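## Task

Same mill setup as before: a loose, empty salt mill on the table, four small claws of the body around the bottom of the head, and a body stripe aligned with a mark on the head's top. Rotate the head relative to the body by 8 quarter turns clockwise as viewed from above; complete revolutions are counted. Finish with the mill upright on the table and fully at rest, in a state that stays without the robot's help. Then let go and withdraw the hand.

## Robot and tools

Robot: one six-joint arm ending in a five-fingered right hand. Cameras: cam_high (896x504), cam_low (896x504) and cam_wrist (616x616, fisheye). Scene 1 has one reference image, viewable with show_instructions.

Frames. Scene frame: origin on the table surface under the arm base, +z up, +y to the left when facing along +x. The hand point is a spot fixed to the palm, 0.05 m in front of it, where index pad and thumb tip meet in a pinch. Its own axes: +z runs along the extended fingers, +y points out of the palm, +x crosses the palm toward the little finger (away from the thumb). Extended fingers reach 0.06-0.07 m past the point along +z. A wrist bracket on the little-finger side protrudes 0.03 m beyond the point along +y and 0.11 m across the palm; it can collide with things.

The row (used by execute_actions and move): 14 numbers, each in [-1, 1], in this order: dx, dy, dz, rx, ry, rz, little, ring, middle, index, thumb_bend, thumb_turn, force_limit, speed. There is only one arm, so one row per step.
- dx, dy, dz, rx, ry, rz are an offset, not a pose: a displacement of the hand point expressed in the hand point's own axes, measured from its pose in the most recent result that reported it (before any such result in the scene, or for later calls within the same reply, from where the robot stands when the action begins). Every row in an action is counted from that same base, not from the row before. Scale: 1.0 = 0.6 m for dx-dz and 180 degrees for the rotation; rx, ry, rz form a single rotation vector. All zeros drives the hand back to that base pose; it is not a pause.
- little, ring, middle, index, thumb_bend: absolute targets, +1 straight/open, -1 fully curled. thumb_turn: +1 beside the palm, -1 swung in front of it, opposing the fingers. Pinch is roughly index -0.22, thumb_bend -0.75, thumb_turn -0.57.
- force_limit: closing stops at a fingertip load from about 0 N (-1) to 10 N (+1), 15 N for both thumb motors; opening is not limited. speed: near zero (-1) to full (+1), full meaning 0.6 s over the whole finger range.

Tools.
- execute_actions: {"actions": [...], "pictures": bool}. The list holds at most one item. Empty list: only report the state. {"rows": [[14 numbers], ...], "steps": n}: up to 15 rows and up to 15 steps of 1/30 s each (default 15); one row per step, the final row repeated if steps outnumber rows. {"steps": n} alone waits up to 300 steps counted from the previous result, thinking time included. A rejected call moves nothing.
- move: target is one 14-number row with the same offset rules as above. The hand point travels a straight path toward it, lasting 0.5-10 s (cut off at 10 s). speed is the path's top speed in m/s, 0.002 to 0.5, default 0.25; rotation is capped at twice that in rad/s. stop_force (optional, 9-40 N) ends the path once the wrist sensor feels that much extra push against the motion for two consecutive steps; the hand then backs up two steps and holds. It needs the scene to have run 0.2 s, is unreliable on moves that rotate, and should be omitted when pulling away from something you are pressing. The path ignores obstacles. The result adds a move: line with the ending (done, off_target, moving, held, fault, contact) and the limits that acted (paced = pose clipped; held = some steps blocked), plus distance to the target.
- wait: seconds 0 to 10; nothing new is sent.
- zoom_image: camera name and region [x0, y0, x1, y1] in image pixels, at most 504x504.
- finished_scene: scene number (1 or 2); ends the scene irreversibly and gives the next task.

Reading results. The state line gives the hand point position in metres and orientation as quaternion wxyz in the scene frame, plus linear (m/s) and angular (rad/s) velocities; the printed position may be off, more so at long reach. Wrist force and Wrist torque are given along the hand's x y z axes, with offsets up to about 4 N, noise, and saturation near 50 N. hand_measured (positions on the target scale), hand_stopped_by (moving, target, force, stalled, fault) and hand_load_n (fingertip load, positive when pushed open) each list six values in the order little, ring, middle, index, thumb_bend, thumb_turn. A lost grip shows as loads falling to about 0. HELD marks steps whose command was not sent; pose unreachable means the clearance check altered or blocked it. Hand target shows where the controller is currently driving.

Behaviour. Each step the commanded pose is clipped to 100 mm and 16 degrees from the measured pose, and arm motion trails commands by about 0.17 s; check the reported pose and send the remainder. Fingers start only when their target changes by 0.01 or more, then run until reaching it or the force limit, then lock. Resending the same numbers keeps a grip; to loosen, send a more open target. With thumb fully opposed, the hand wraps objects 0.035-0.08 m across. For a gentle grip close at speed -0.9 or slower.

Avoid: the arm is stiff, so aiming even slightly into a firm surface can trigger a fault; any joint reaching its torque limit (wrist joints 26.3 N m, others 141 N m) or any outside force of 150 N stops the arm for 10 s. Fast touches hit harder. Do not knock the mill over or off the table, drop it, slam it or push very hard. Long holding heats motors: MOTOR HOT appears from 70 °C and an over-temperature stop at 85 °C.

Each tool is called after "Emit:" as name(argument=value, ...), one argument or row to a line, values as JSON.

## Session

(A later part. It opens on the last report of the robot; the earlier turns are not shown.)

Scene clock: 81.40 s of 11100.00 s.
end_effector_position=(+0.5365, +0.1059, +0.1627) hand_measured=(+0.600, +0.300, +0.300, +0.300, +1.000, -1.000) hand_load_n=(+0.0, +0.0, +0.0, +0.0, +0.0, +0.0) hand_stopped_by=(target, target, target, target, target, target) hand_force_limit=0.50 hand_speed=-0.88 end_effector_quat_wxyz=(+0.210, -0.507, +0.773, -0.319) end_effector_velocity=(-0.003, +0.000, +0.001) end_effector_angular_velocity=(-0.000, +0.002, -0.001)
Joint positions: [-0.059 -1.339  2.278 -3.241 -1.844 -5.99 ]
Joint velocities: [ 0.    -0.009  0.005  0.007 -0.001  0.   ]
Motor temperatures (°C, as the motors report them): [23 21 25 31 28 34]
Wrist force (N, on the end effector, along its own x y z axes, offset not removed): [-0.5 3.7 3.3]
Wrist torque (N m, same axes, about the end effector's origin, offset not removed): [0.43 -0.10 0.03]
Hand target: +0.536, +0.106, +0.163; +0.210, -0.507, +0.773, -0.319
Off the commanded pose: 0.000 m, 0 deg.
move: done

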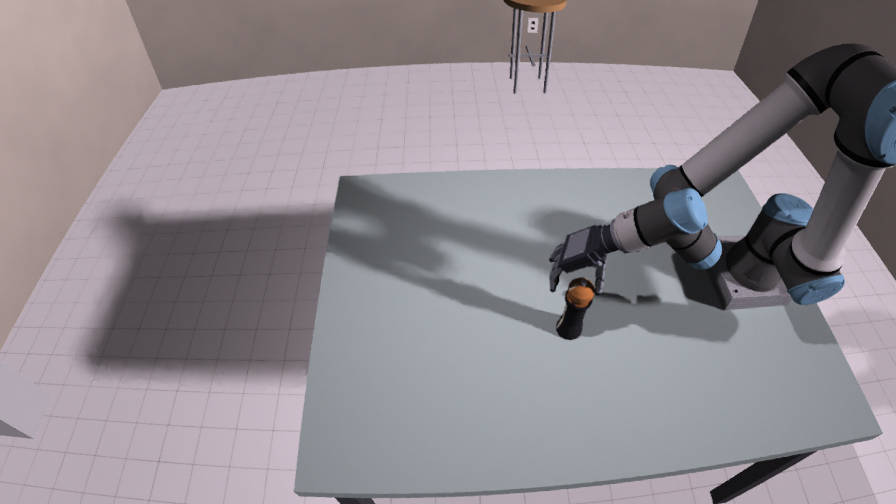

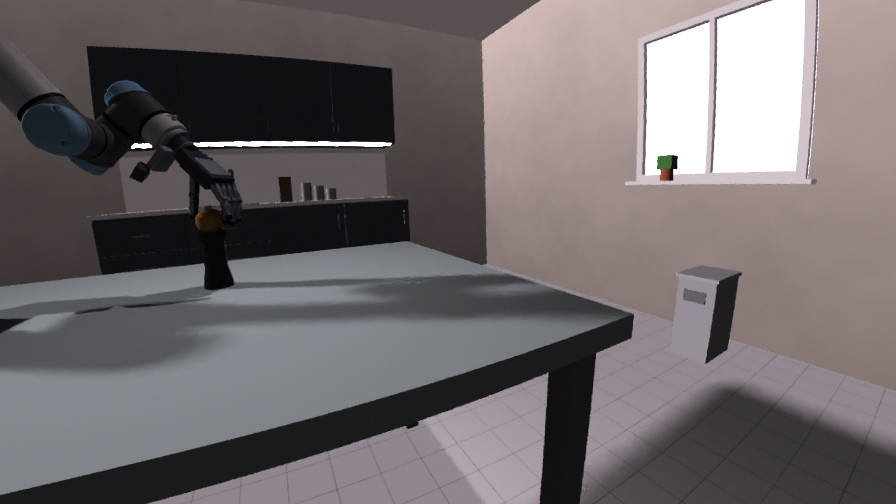

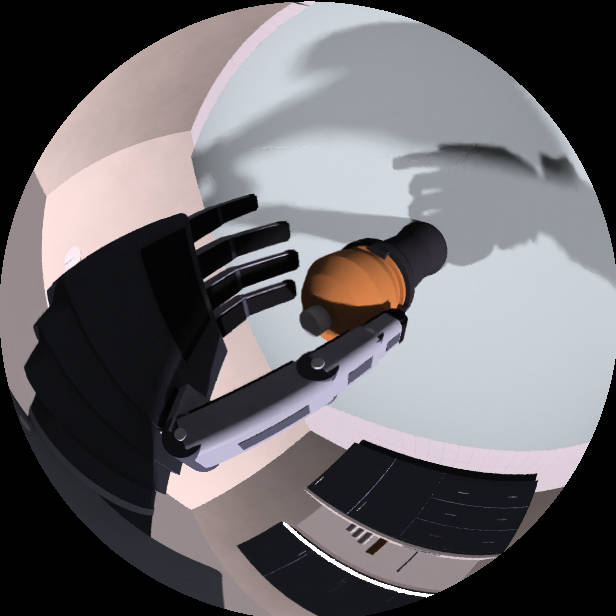

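Emit:
move(
  target=[-0.003,0.0177,-0.0153,0,0,0,0.6,0.3,0.3,0.3,0.85,-1,-0.85,-0.9],
  speed=0.02,
)

Emit:
move(
  target=[0,0,0,0,0,0,0.6,0.3,-0.2,-0.2,-0.5,-1,-0.85,-0.9],
)

Scene clock: 85.33 s of 11100.00 s.
end_effector_position=(+0.5244, +0.1131, +0.1617) hand_measured=(+0.600, +0.300, +0.300, +0.300, +0.850, -1.000) hand_load_n=(+0.0, +0.0, +0.0, +0.0, +0.0, +0.0) hand_stopped_by=(target, target, target, target, target, target) hand_force_limit=-0.85 hand_speed=-0.90 end_effector_quat_wxyz=(+0.210, -0.507, +0.773, -0.319) end_effector_velocity=(+0.001, +0.000, +0.000) end_effector_angular_velocity=(+0.000, -0.001, +0.001)
Joint positions: [-0.041 -1.356  2.304 -3.247 -1.856 -5.976]
Joint velocities: [ 0.     0.001 -0.001  0.     0.    -0.   ]
Motor temperatures (°C, as the motors report them): [23 22 25 31 28 34]
Wrist force (N, on the end effector, along its own x y z axes, offset not removed): [-0.5 2.8 1.8]
Wrist torque (N m, same axes, about the end effector's origin, offset not removed): [0.36 -0.10 -0.01]
Hand target: +0.524, +0.113, +0.162; +0.210, -0.507, +0.773, -0.319
Off the commanded pose: 0.000 m, 0 deg.
move: done

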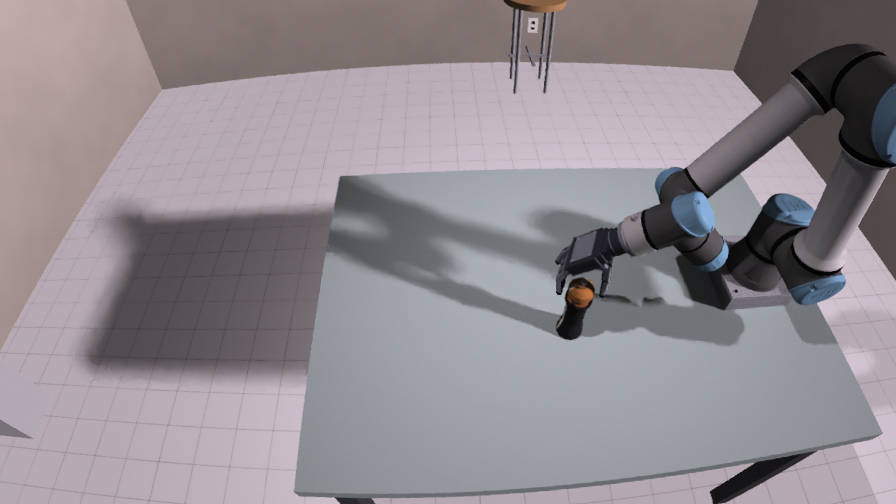

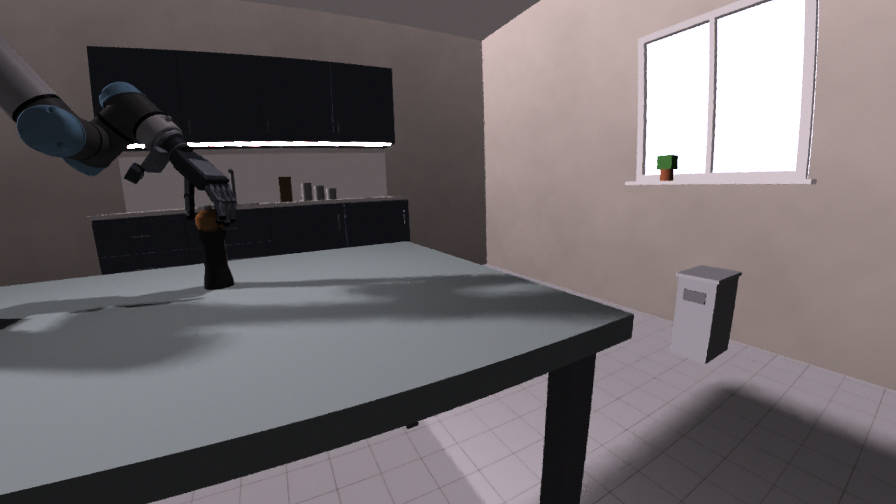

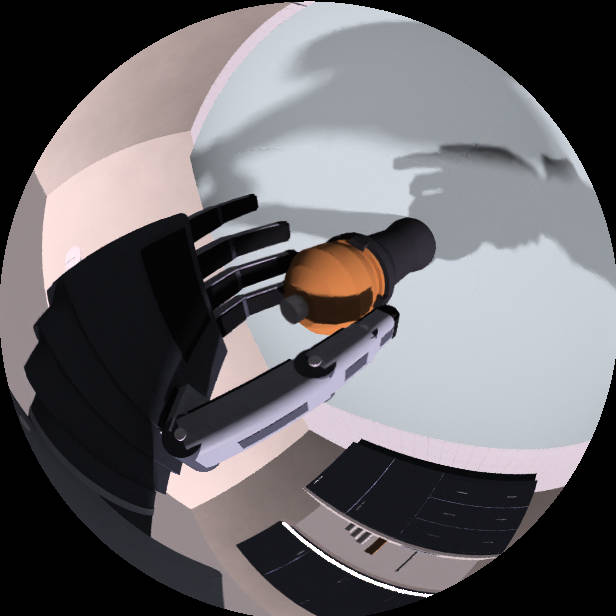

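Scene clock: 88.63 s of 11100.00 s.
end_effector_position=(+0.5244, +0.1131, +0.1617) hand_measured=(+0.600, +0.300, +0.178, +0.134, +0.530, -1.000) hand_load_n=(+0.0, +0.0, +0.5, +2.0, +1.0, +0.0) hand_stopped_by=(target, target, force, force, force, target) hand_force_limit=-0.85 hand_speed=-0.90 end_effector_quat_wxyz=(+0.210, -0.507, +0.773, -0.319) end_effector_velocity=(+0.001, -0.000, +0.000) end_effector_angular_velocity=(+0.000, -0.002, -0.000)
Joint positions: [-0.041 -1.356  2.304 -3.247 -1.856 -5.976]
Joint velocities: [-0.     0.001 -0.001 -0.001  0.     0.   ]
Motor temperatures (°C, as the motors report them): [23 22 25 31 28 34]
Wrist force (N, on the end effector, along its own x y z axes, offset not removed): [-0.8 2.7 4.0]
Wrist torque (N m, same axes, about the end effector's origin, offset not removed): [0.25 0.00 -0.02]
Hand target: +0.524, +0.113, +0.162; +0.210, -0.507, +0.773, -0.319
Off the commanded pose: 0.000 m, 0 deg.
move: done

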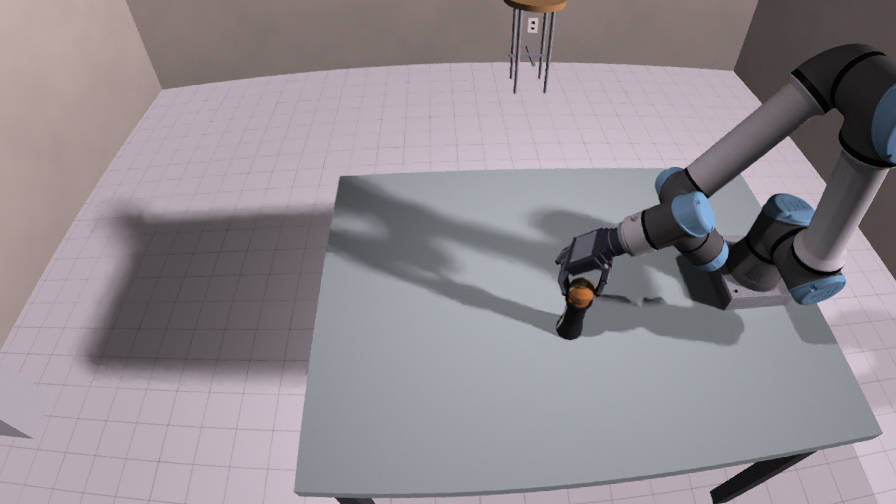

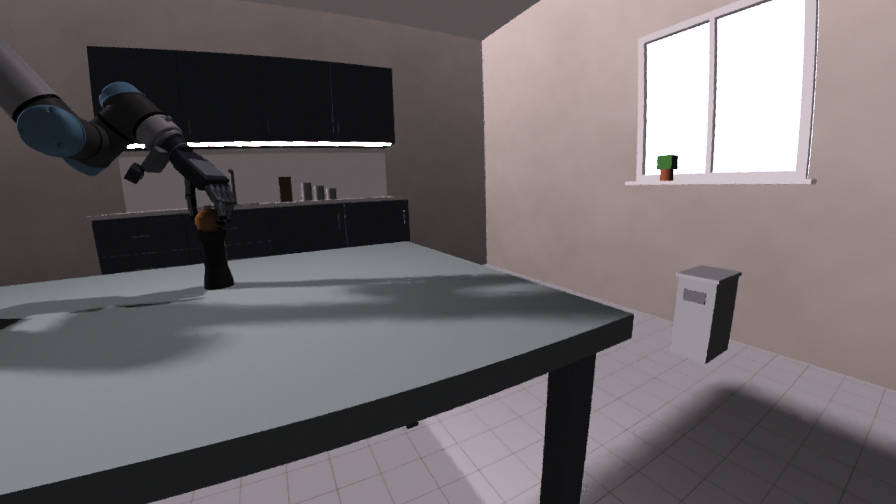

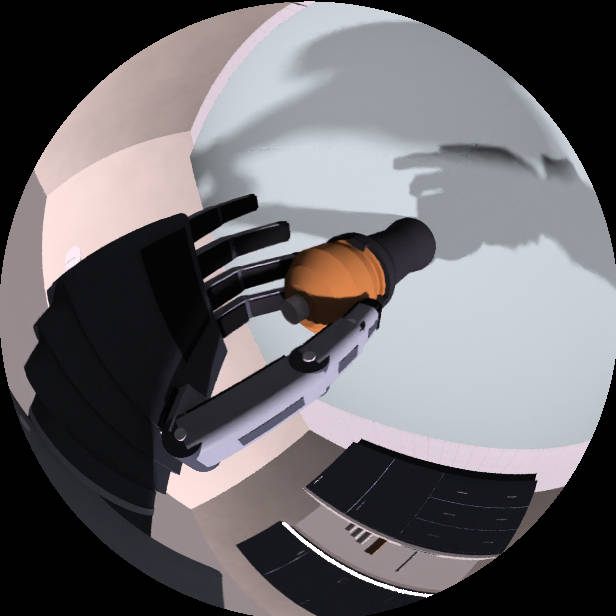

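Emit:
move(
  target=[0,0,0,0,0,0,0.6,0.3,-0.3,-0.3,-0.6,-1,0.6,-0.93],
)

Emit:
move(
  target=[0,0.003,0.003,0,0,0,0.6,0.3,-0.3,-0.3,-0.6,-1,0.6,-0.93],
  speed=0.002,
  stop_force=13,
)

Emit:
move(
  target=[0.0125,-0.0033,0.0038,0,0.1176,0.118,0.6,0.3,-0.3,-0.3,-0.6,-1,0.6,-0.93],
  speed=0.2,
)

Scene clock: 91.50 s of 11100.00 s.
end_effector_position=(+0.5244, +0.1131, +0.1617) hand_measured=(+0.600, +0.300, +0.136, +0.088, +0.526, -1.000) hand_load_n=(+0.0, +0.0, +7.5, +9.0, +14.5, +0.0) hand_stopped_by=(target, target, force, force, force, target) hand_force_limit=0.60 hand_speed=-0.93 end_effector_quat_wxyz=(+0.210, -0.507, +0.773, -0.319) end_effector_velocity=(-0.000, -0.000, -0.000) end_effector_angular_velocity=(-0.000, +0.001, +0.000)
Joint positions: [-0.041 -1.356  2.304 -3.247 -1.856 -5.976]
Joint velocities: [-0.     0.     0.001  0.     0.    -0.001]
Motor temperatures (°C, as the motors report them): [23 22 25 31 28 34]
Wrist force (N, on the end effector, along its own x y z axes, offset not removed): [-0.9 2.8 3.6]
Wrist torque (N m, same axes, about the end effector's origin, offset not removed): [0.36 0.00 -0.04]
Hand target: +0.524, +0.113, +0.162; +0.210, -0.507, +0.773, -0.319
Off the commanded pose: 0.000 m, 0 deg.
move: done

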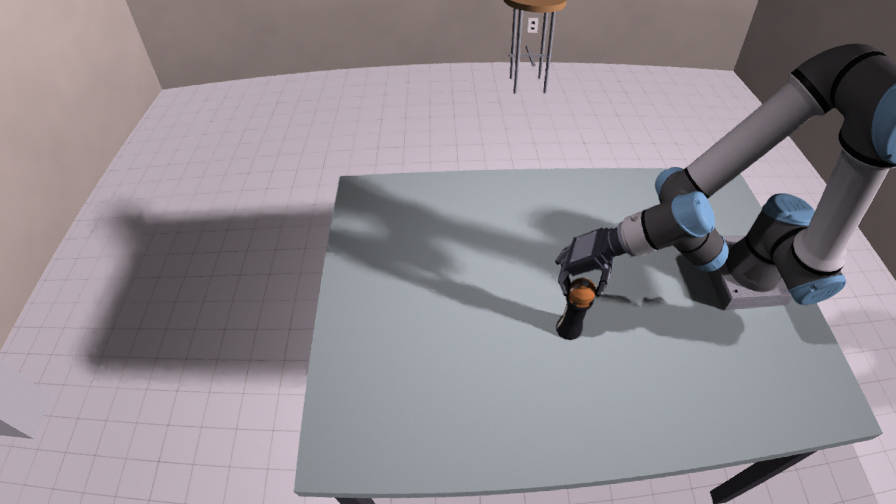

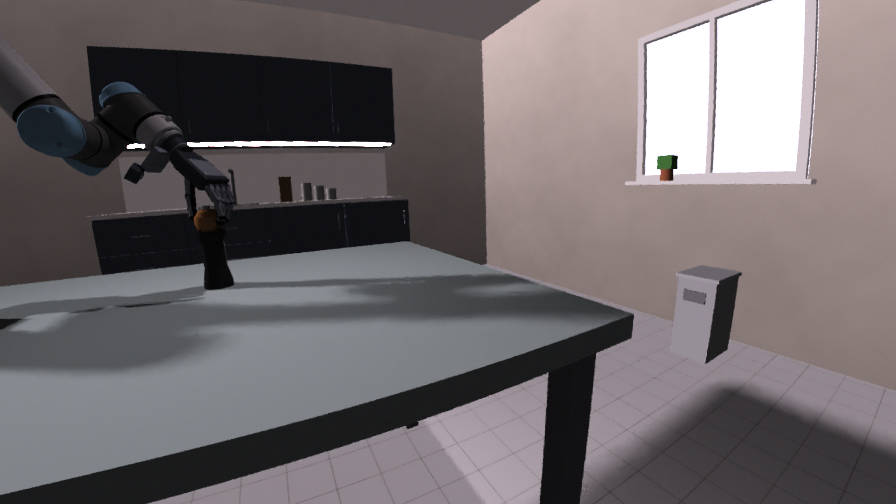

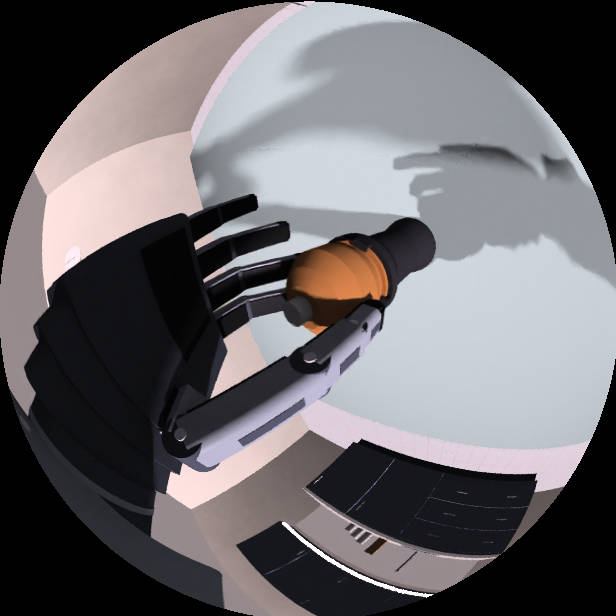

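Scene clock: 92.37 s of 11100.00 s.
end_effector_position=(+0.5244, +0.1131, +0.1607) hand_measured=(+0.600, +0.300, +0.136, +0.088, +0.526, -1.000) hand_load_n=(+0.0, +0.0, +7.5, +9.0, +14.0, +0.0) hand_stopped_by=(target, target, force, force, force, target) hand_force_limit=0.60 hand_speed=-0.93 end_effector_quat_wxyz=(+0.210, -0.507, +0.773, -0.319) end_effector_velocity=(-0.001, +0.000, -0.001) end_effector_angular_velocity=(+0.001, +0.004, -0.001)
Joint positions: [-0.041 -1.353  2.305 -3.25  -1.856 -5.976]
Joint velocities: [ 0.    -0.001  0.     0.005  0.     0.001]
Motor temperatures (°C, as the motors report them): [23 22 25 31 28 34]
Wrist force (N, on the end effector, along its own x y z axes, offset not removed): [-2.7 -9.8 -5.2]
Wrist torque (N m, same axes, about the end effector's origin, offset not removed): [0.35 0.31 -0.20]
Hand target: +0.524, +0.113, +0.161; +0.210, -0.507, +0.773, -0.319
Off the commanded pose: 0.002 m, 0 deg.
move: contact

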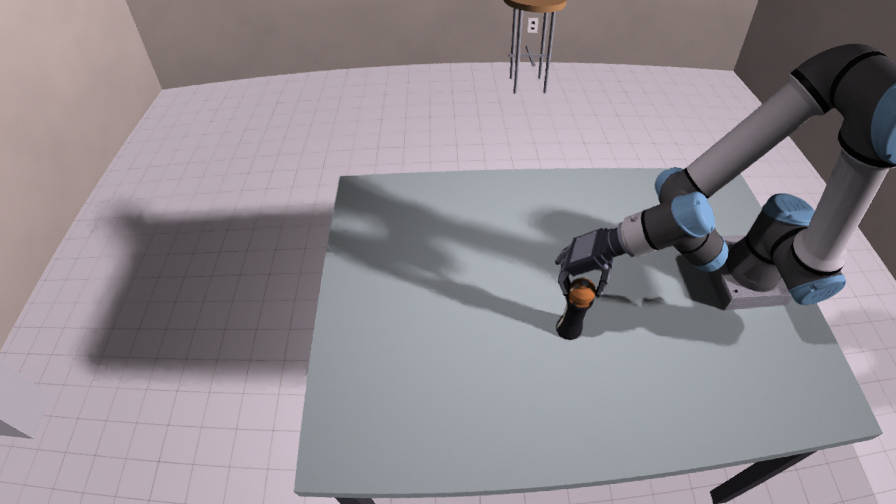

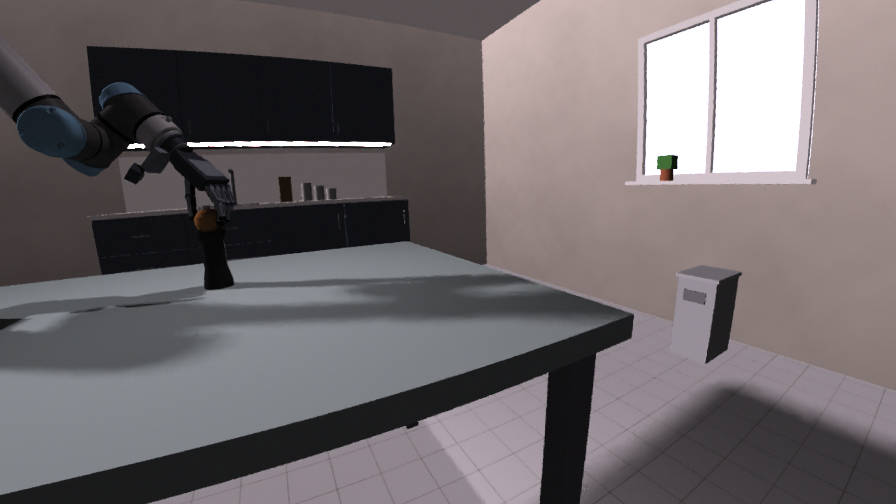

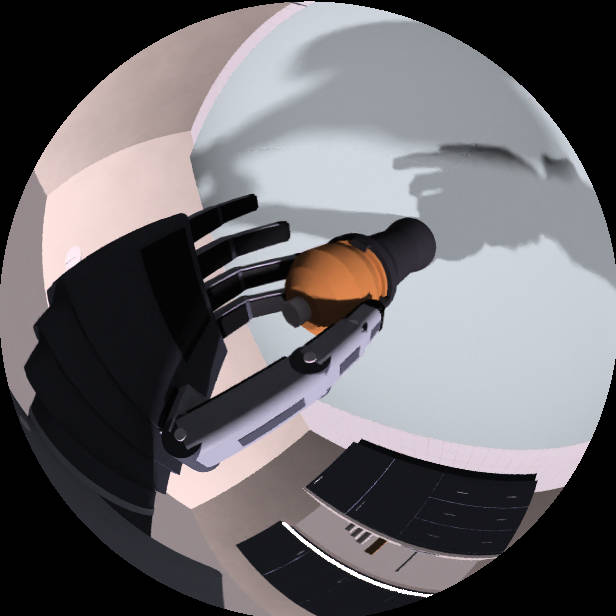

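Scene clock: 94.20 s of 11100.00 s.
end_effector_position=(+0.5241, +0.1050, +0.1606) hand_measured=(+0.600, +0.300, +0.136, +0.088, +0.526, -1.000) hand_load_n=(+0.0, +0.0, +7.5, +8.5, +14.5, -2.5) hand_stopped_by=(target, target, force, force, force, target) hand_force_limit=0.60 hand_speed=-0.93 end_effector_quat_wxyz=(+0.121, -0.291, +0.877, -0.362) end_effector_velocity=(+0.000, +0.000, +0.000) end_effector_angular_velocity=(+0.001, +0.002, -0.017)
Joint positions: [ 0.087 -1.343  2.194 -2.859 -2.23  -5.372]
Joint velocities: [ 0.003 -0.    -0.007  0.024 -0.008  0.024]
Motor temperatures (°C, as the motors report them): [23 22 25 31 28 34]
Wrist force (N, on the end effector, along its own x y z axes, offset not removed): [0.1 -2.2 -2.4]
Wrist torque (N m, same axes, about the end effector's origin, offset not removed): [0.36 0.24 -0.22]
Hand target: +0.524, +0.105, +0.161; +0.120, -0.290, +0.878, -0.362
Off the commanded pose: 0.000 m, 0 deg.
move: done

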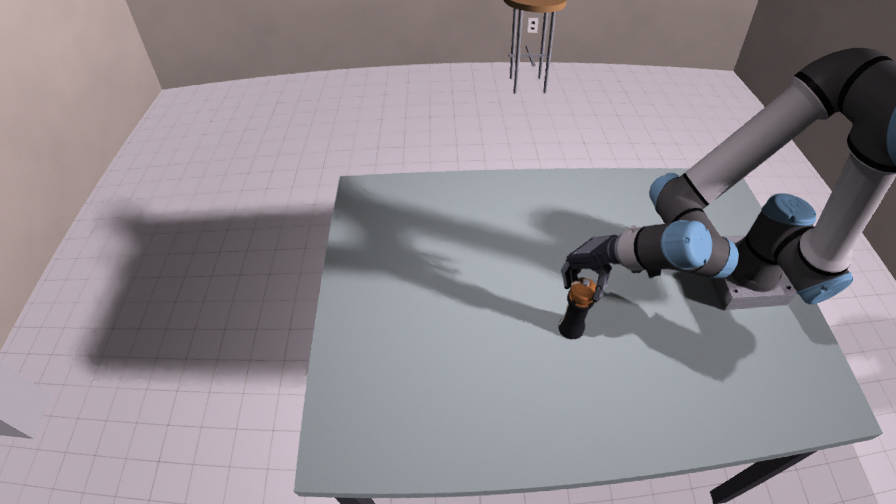

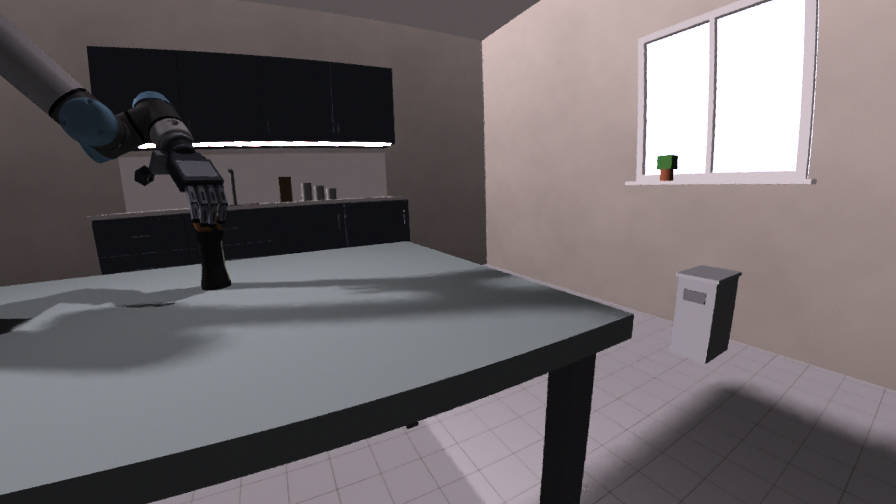

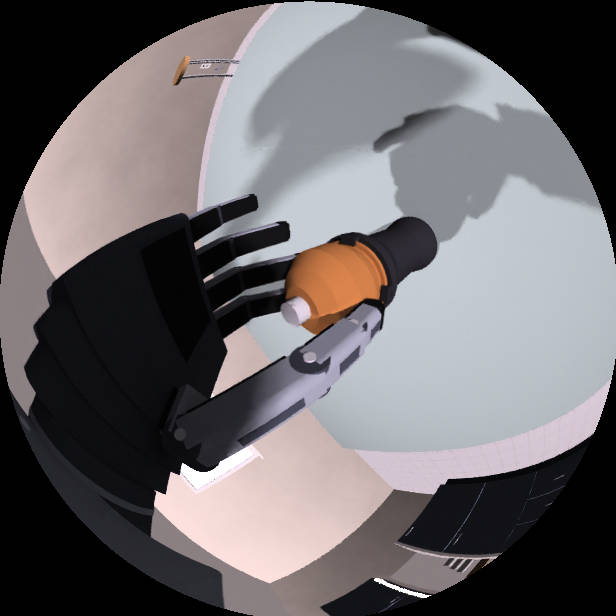

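Emit:
move(
  target=[0.013,-0.0034,0.0048,0,0.1176,0.118,0.6,0.3,-0.3,-0.3,-0.6,-1,0.6,-0.93],
  speed=0.2,
)

Emit:
move(
  target=[0.013,-0.0036,0.0046,0,0.1176,0.118,0.6,0.3,-0.3,-0.3,-0.6,-1,0.6,-0.93],
  speed=0.25,
)

Emit:
move(
  target=[0.013,-0.0036,0.0046,0,0.1176,0.118,0.6,0.3,-0.3,-0.3,-0.6,-1,0.6,-0.93],
  speed=0.25,
)

Scene clock: 98.47 s of 11100.00 s.
end_effector_position=(+0.5200, +0.0976, +0.1601) hand_measured=(+0.600, +0.300, +0.136, +0.088, +0.526, -1.000) hand_load_n=(+0.0, +0.0, +7.5, +9.0, +14.0, -1.5) hand_stopped_by=(target, target, force, force, force, target) hand_force_limit=0.60 hand_speed=-0.93 end_effector_quat_wxyz=(+0.024, -0.056, +0.923, -0.381) end_effector_velocity=(+0.000, +0.000, -0.001) end_effector_angular_velocity=(-0.000, +0.004, -0.014)
Joint positions: [ 0.137 -1.324  1.997 -2.17  -2.345 -4.621]
Joint velocities: [ 0.001  0.004 -0.01   0.025  0.001  0.021]
Motor temperatures (°C, as the motors report them): [23 22 25 31 28 34]
Wrist force (N, on the end effector, along its own x y z axes, offset not removed): [-2.0 -10.4 -2.9]
Wrist torque (N m, same axes, about the end effector's origin, offset not removed): [0.21 0.10 -0.26]
Hand target: +0.520, +0.098, +0.160; +0.023, -0.055, +0.923, -0.381
Off the commanded pose: 0.000 m, 0 deg.
move: done

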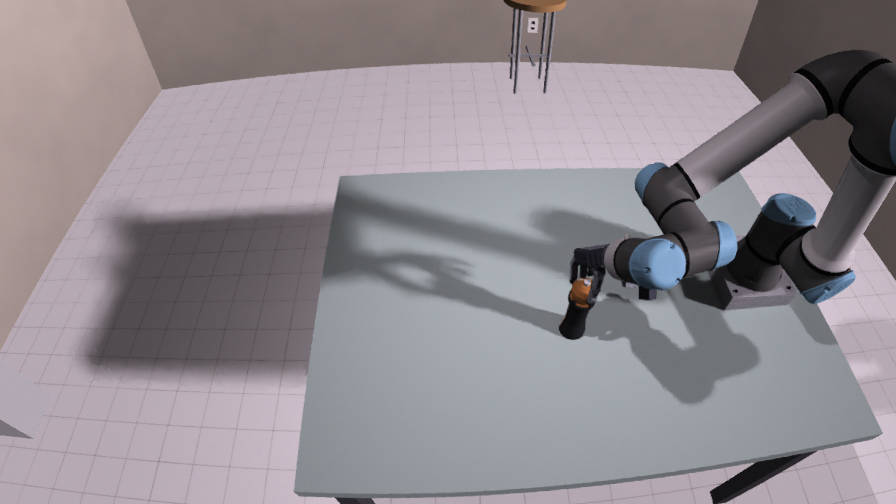

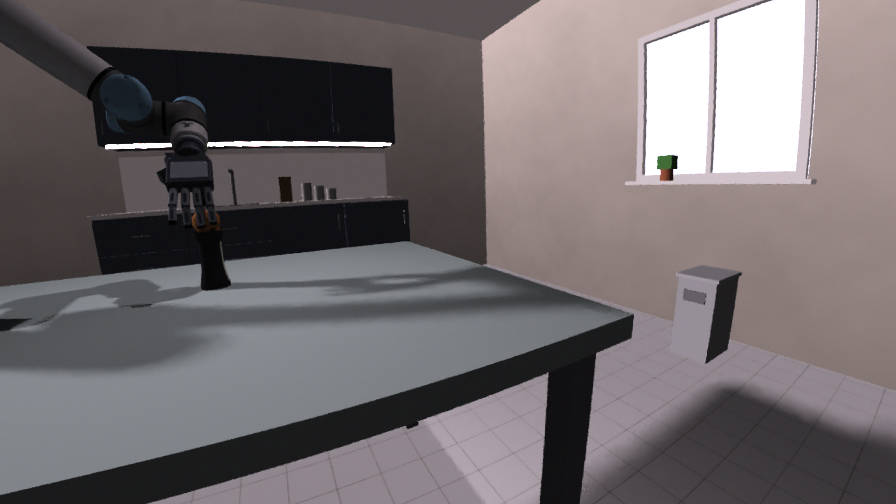

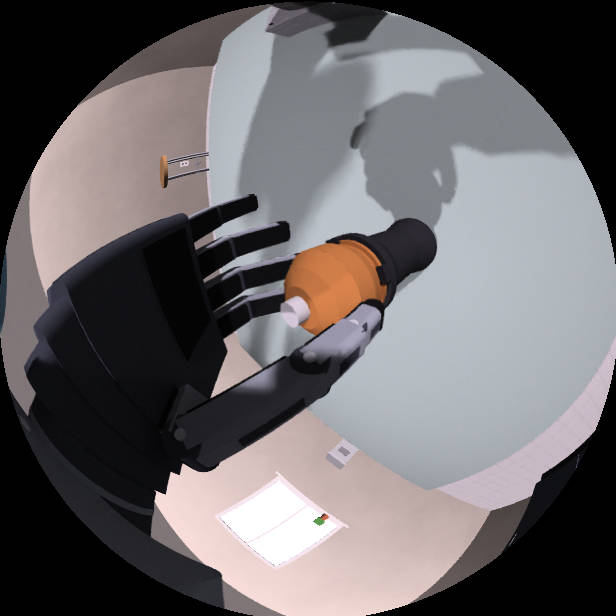

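Scene clock: 100.10 s of 11100.00 s.
end_effector_position=(+0.5128, +0.0933, +0.1597) hand_measured=(+0.600, +0.300, +0.136, +0.088, +0.526, -1.000) hand_load_n=(+0.0, +0.0, +7.0, +8.0, +14.5, -4.0) hand_stopped_by=(target, target, force, force, force, target) hand_force_limit=0.60 hand_speed=-0.93 end_effector_quat_wxyz=(-0.075, +0.184, +0.906, -0.373) end_effector_velocity=(-0.001, +0.000, -0.001) end_effector_angular_velocity=(-0.001, +0.005, -0.016)
Joint positions: [ 0.119 -1.232  1.747 -1.589 -2.201 -3.983]
Joint velocities: [-0.     0.006 -0.008  0.017  0.007  0.017]
Motor temperatures (°C, as the motors report them): [23 22 25 31 28 34]
Wrist force (N, on the end effector, along its own x y z axes, offset not removed): [0.8 -6.5 -6.0]
Wrist torque (N m, same axes, about the end effector's origin, offset not removed): [0.39 0.07 -0.22]
Hand target: +0.513, +0.093, +0.160; -0.076, +0.185, +0.906, -0.373
Off the commanded pose: 0.000 m, 0 deg.
move: done

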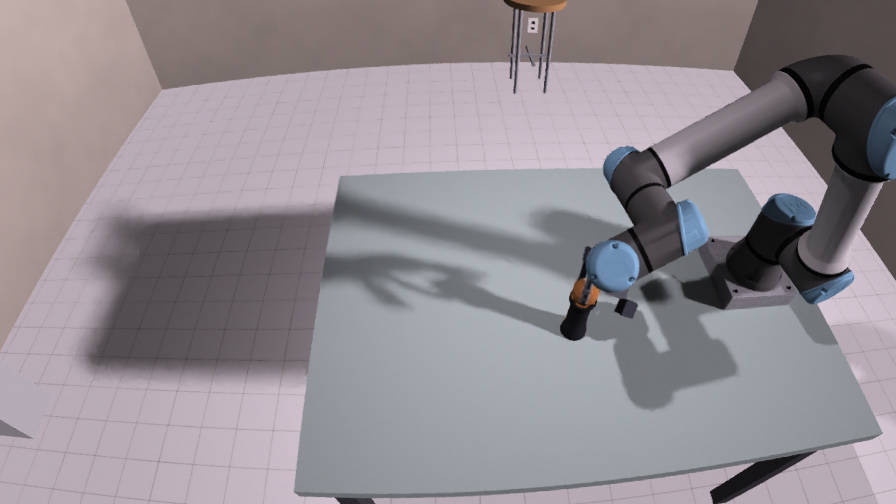

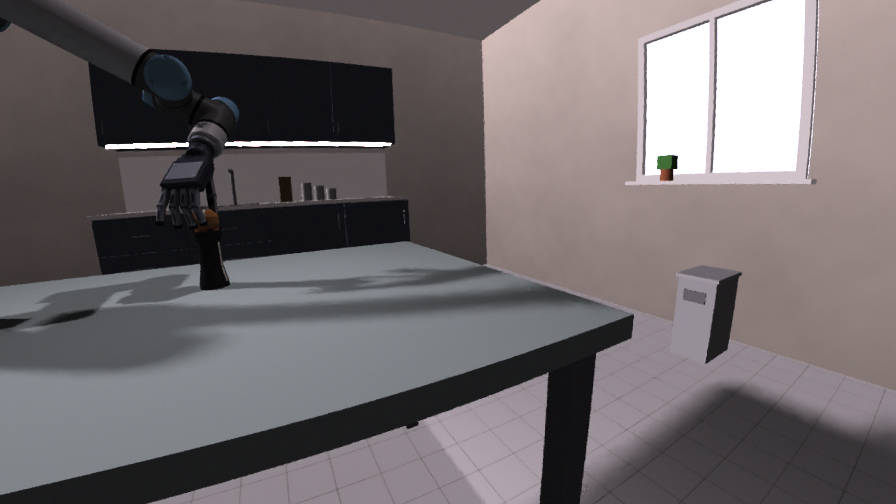

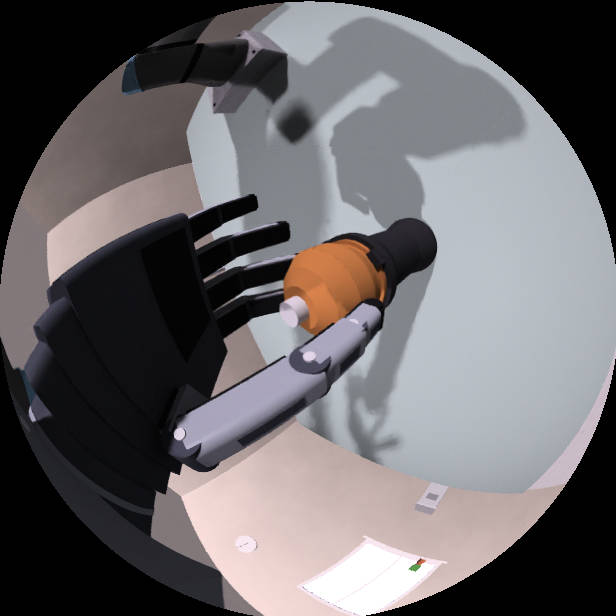

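Scene clock: 101.70 s of 11100.00 s.
end_effector_position=(+0.5042, +0.0931, +0.1591) hand_measured=(+0.600, +0.300, +0.136, +0.088, +0.526, -1.000) hand_load_n=(+0.0, +0.0, +7.0, +9.0, +14.0, -2.0) hand_stopped_by=(target, target, force, force, force, target) hand_force_limit=0.60 hand_speed=-0.93 end_effector_quat_wxyz=(-0.169, +0.411, +0.828, -0.341) end_effector_velocity=(+0.001, -0.000, +0.000) end_effector_angular_velocity=(-0.002, -0.001, -0.017)
Joint positions: [ 0.056 -1.134  1.558 -1.282 -1.939 -3.552]
Joint velocities: [-0.002  0.004 -0.007  0.007  0.008  0.013]
Motor temperatures (°C, as the motors report them): [23 22 25 31 28 34]
Wrist force (N, on the end effector, along its own x y z axes, offset not removed): [-2.5 -6.5 -1.7]
Wrist torque (N m, same axes, about the end effector's origin, offset not removed): [0.26 0.05 -0.15]
Hand target: +0.504, +0.093, +0.159; -0.170, +0.412, +0.828, -0.341
Off the commanded pose: 0.000 m, 0 deg.
move: done

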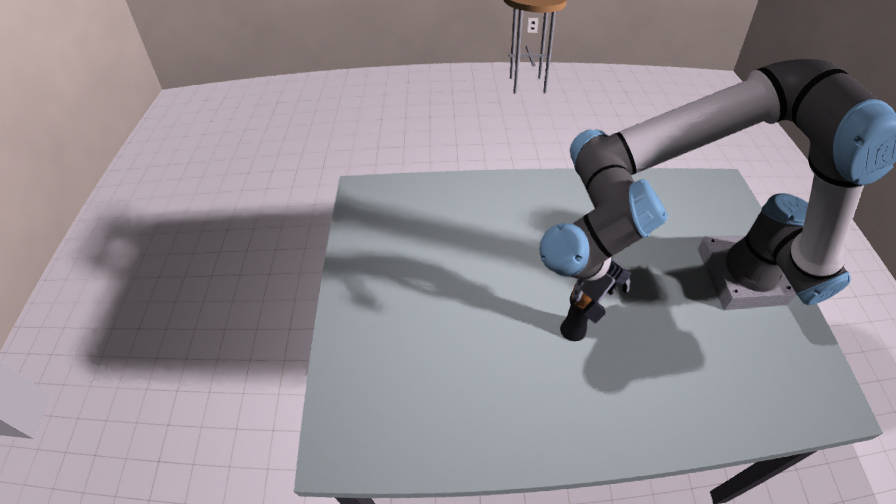

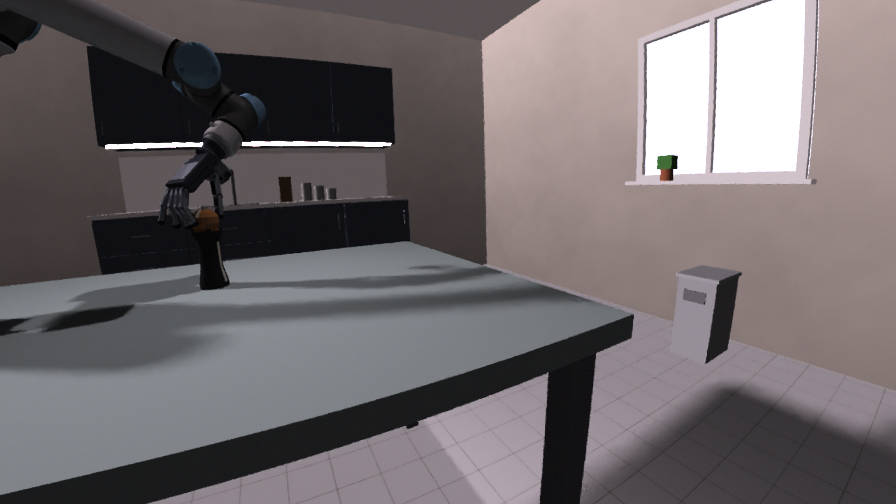

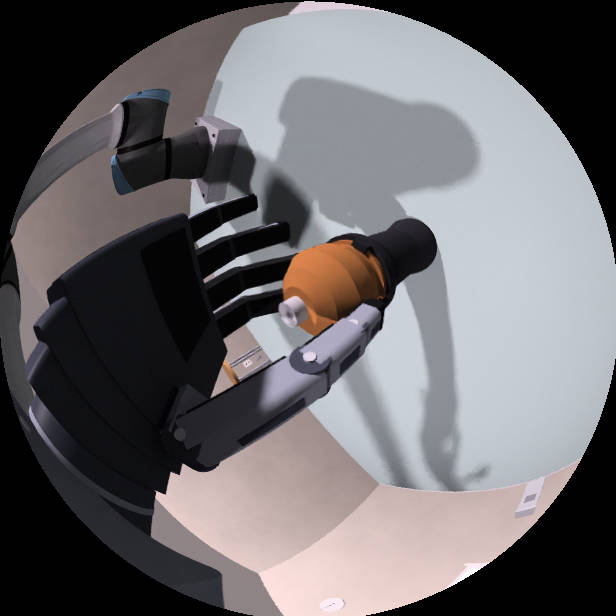

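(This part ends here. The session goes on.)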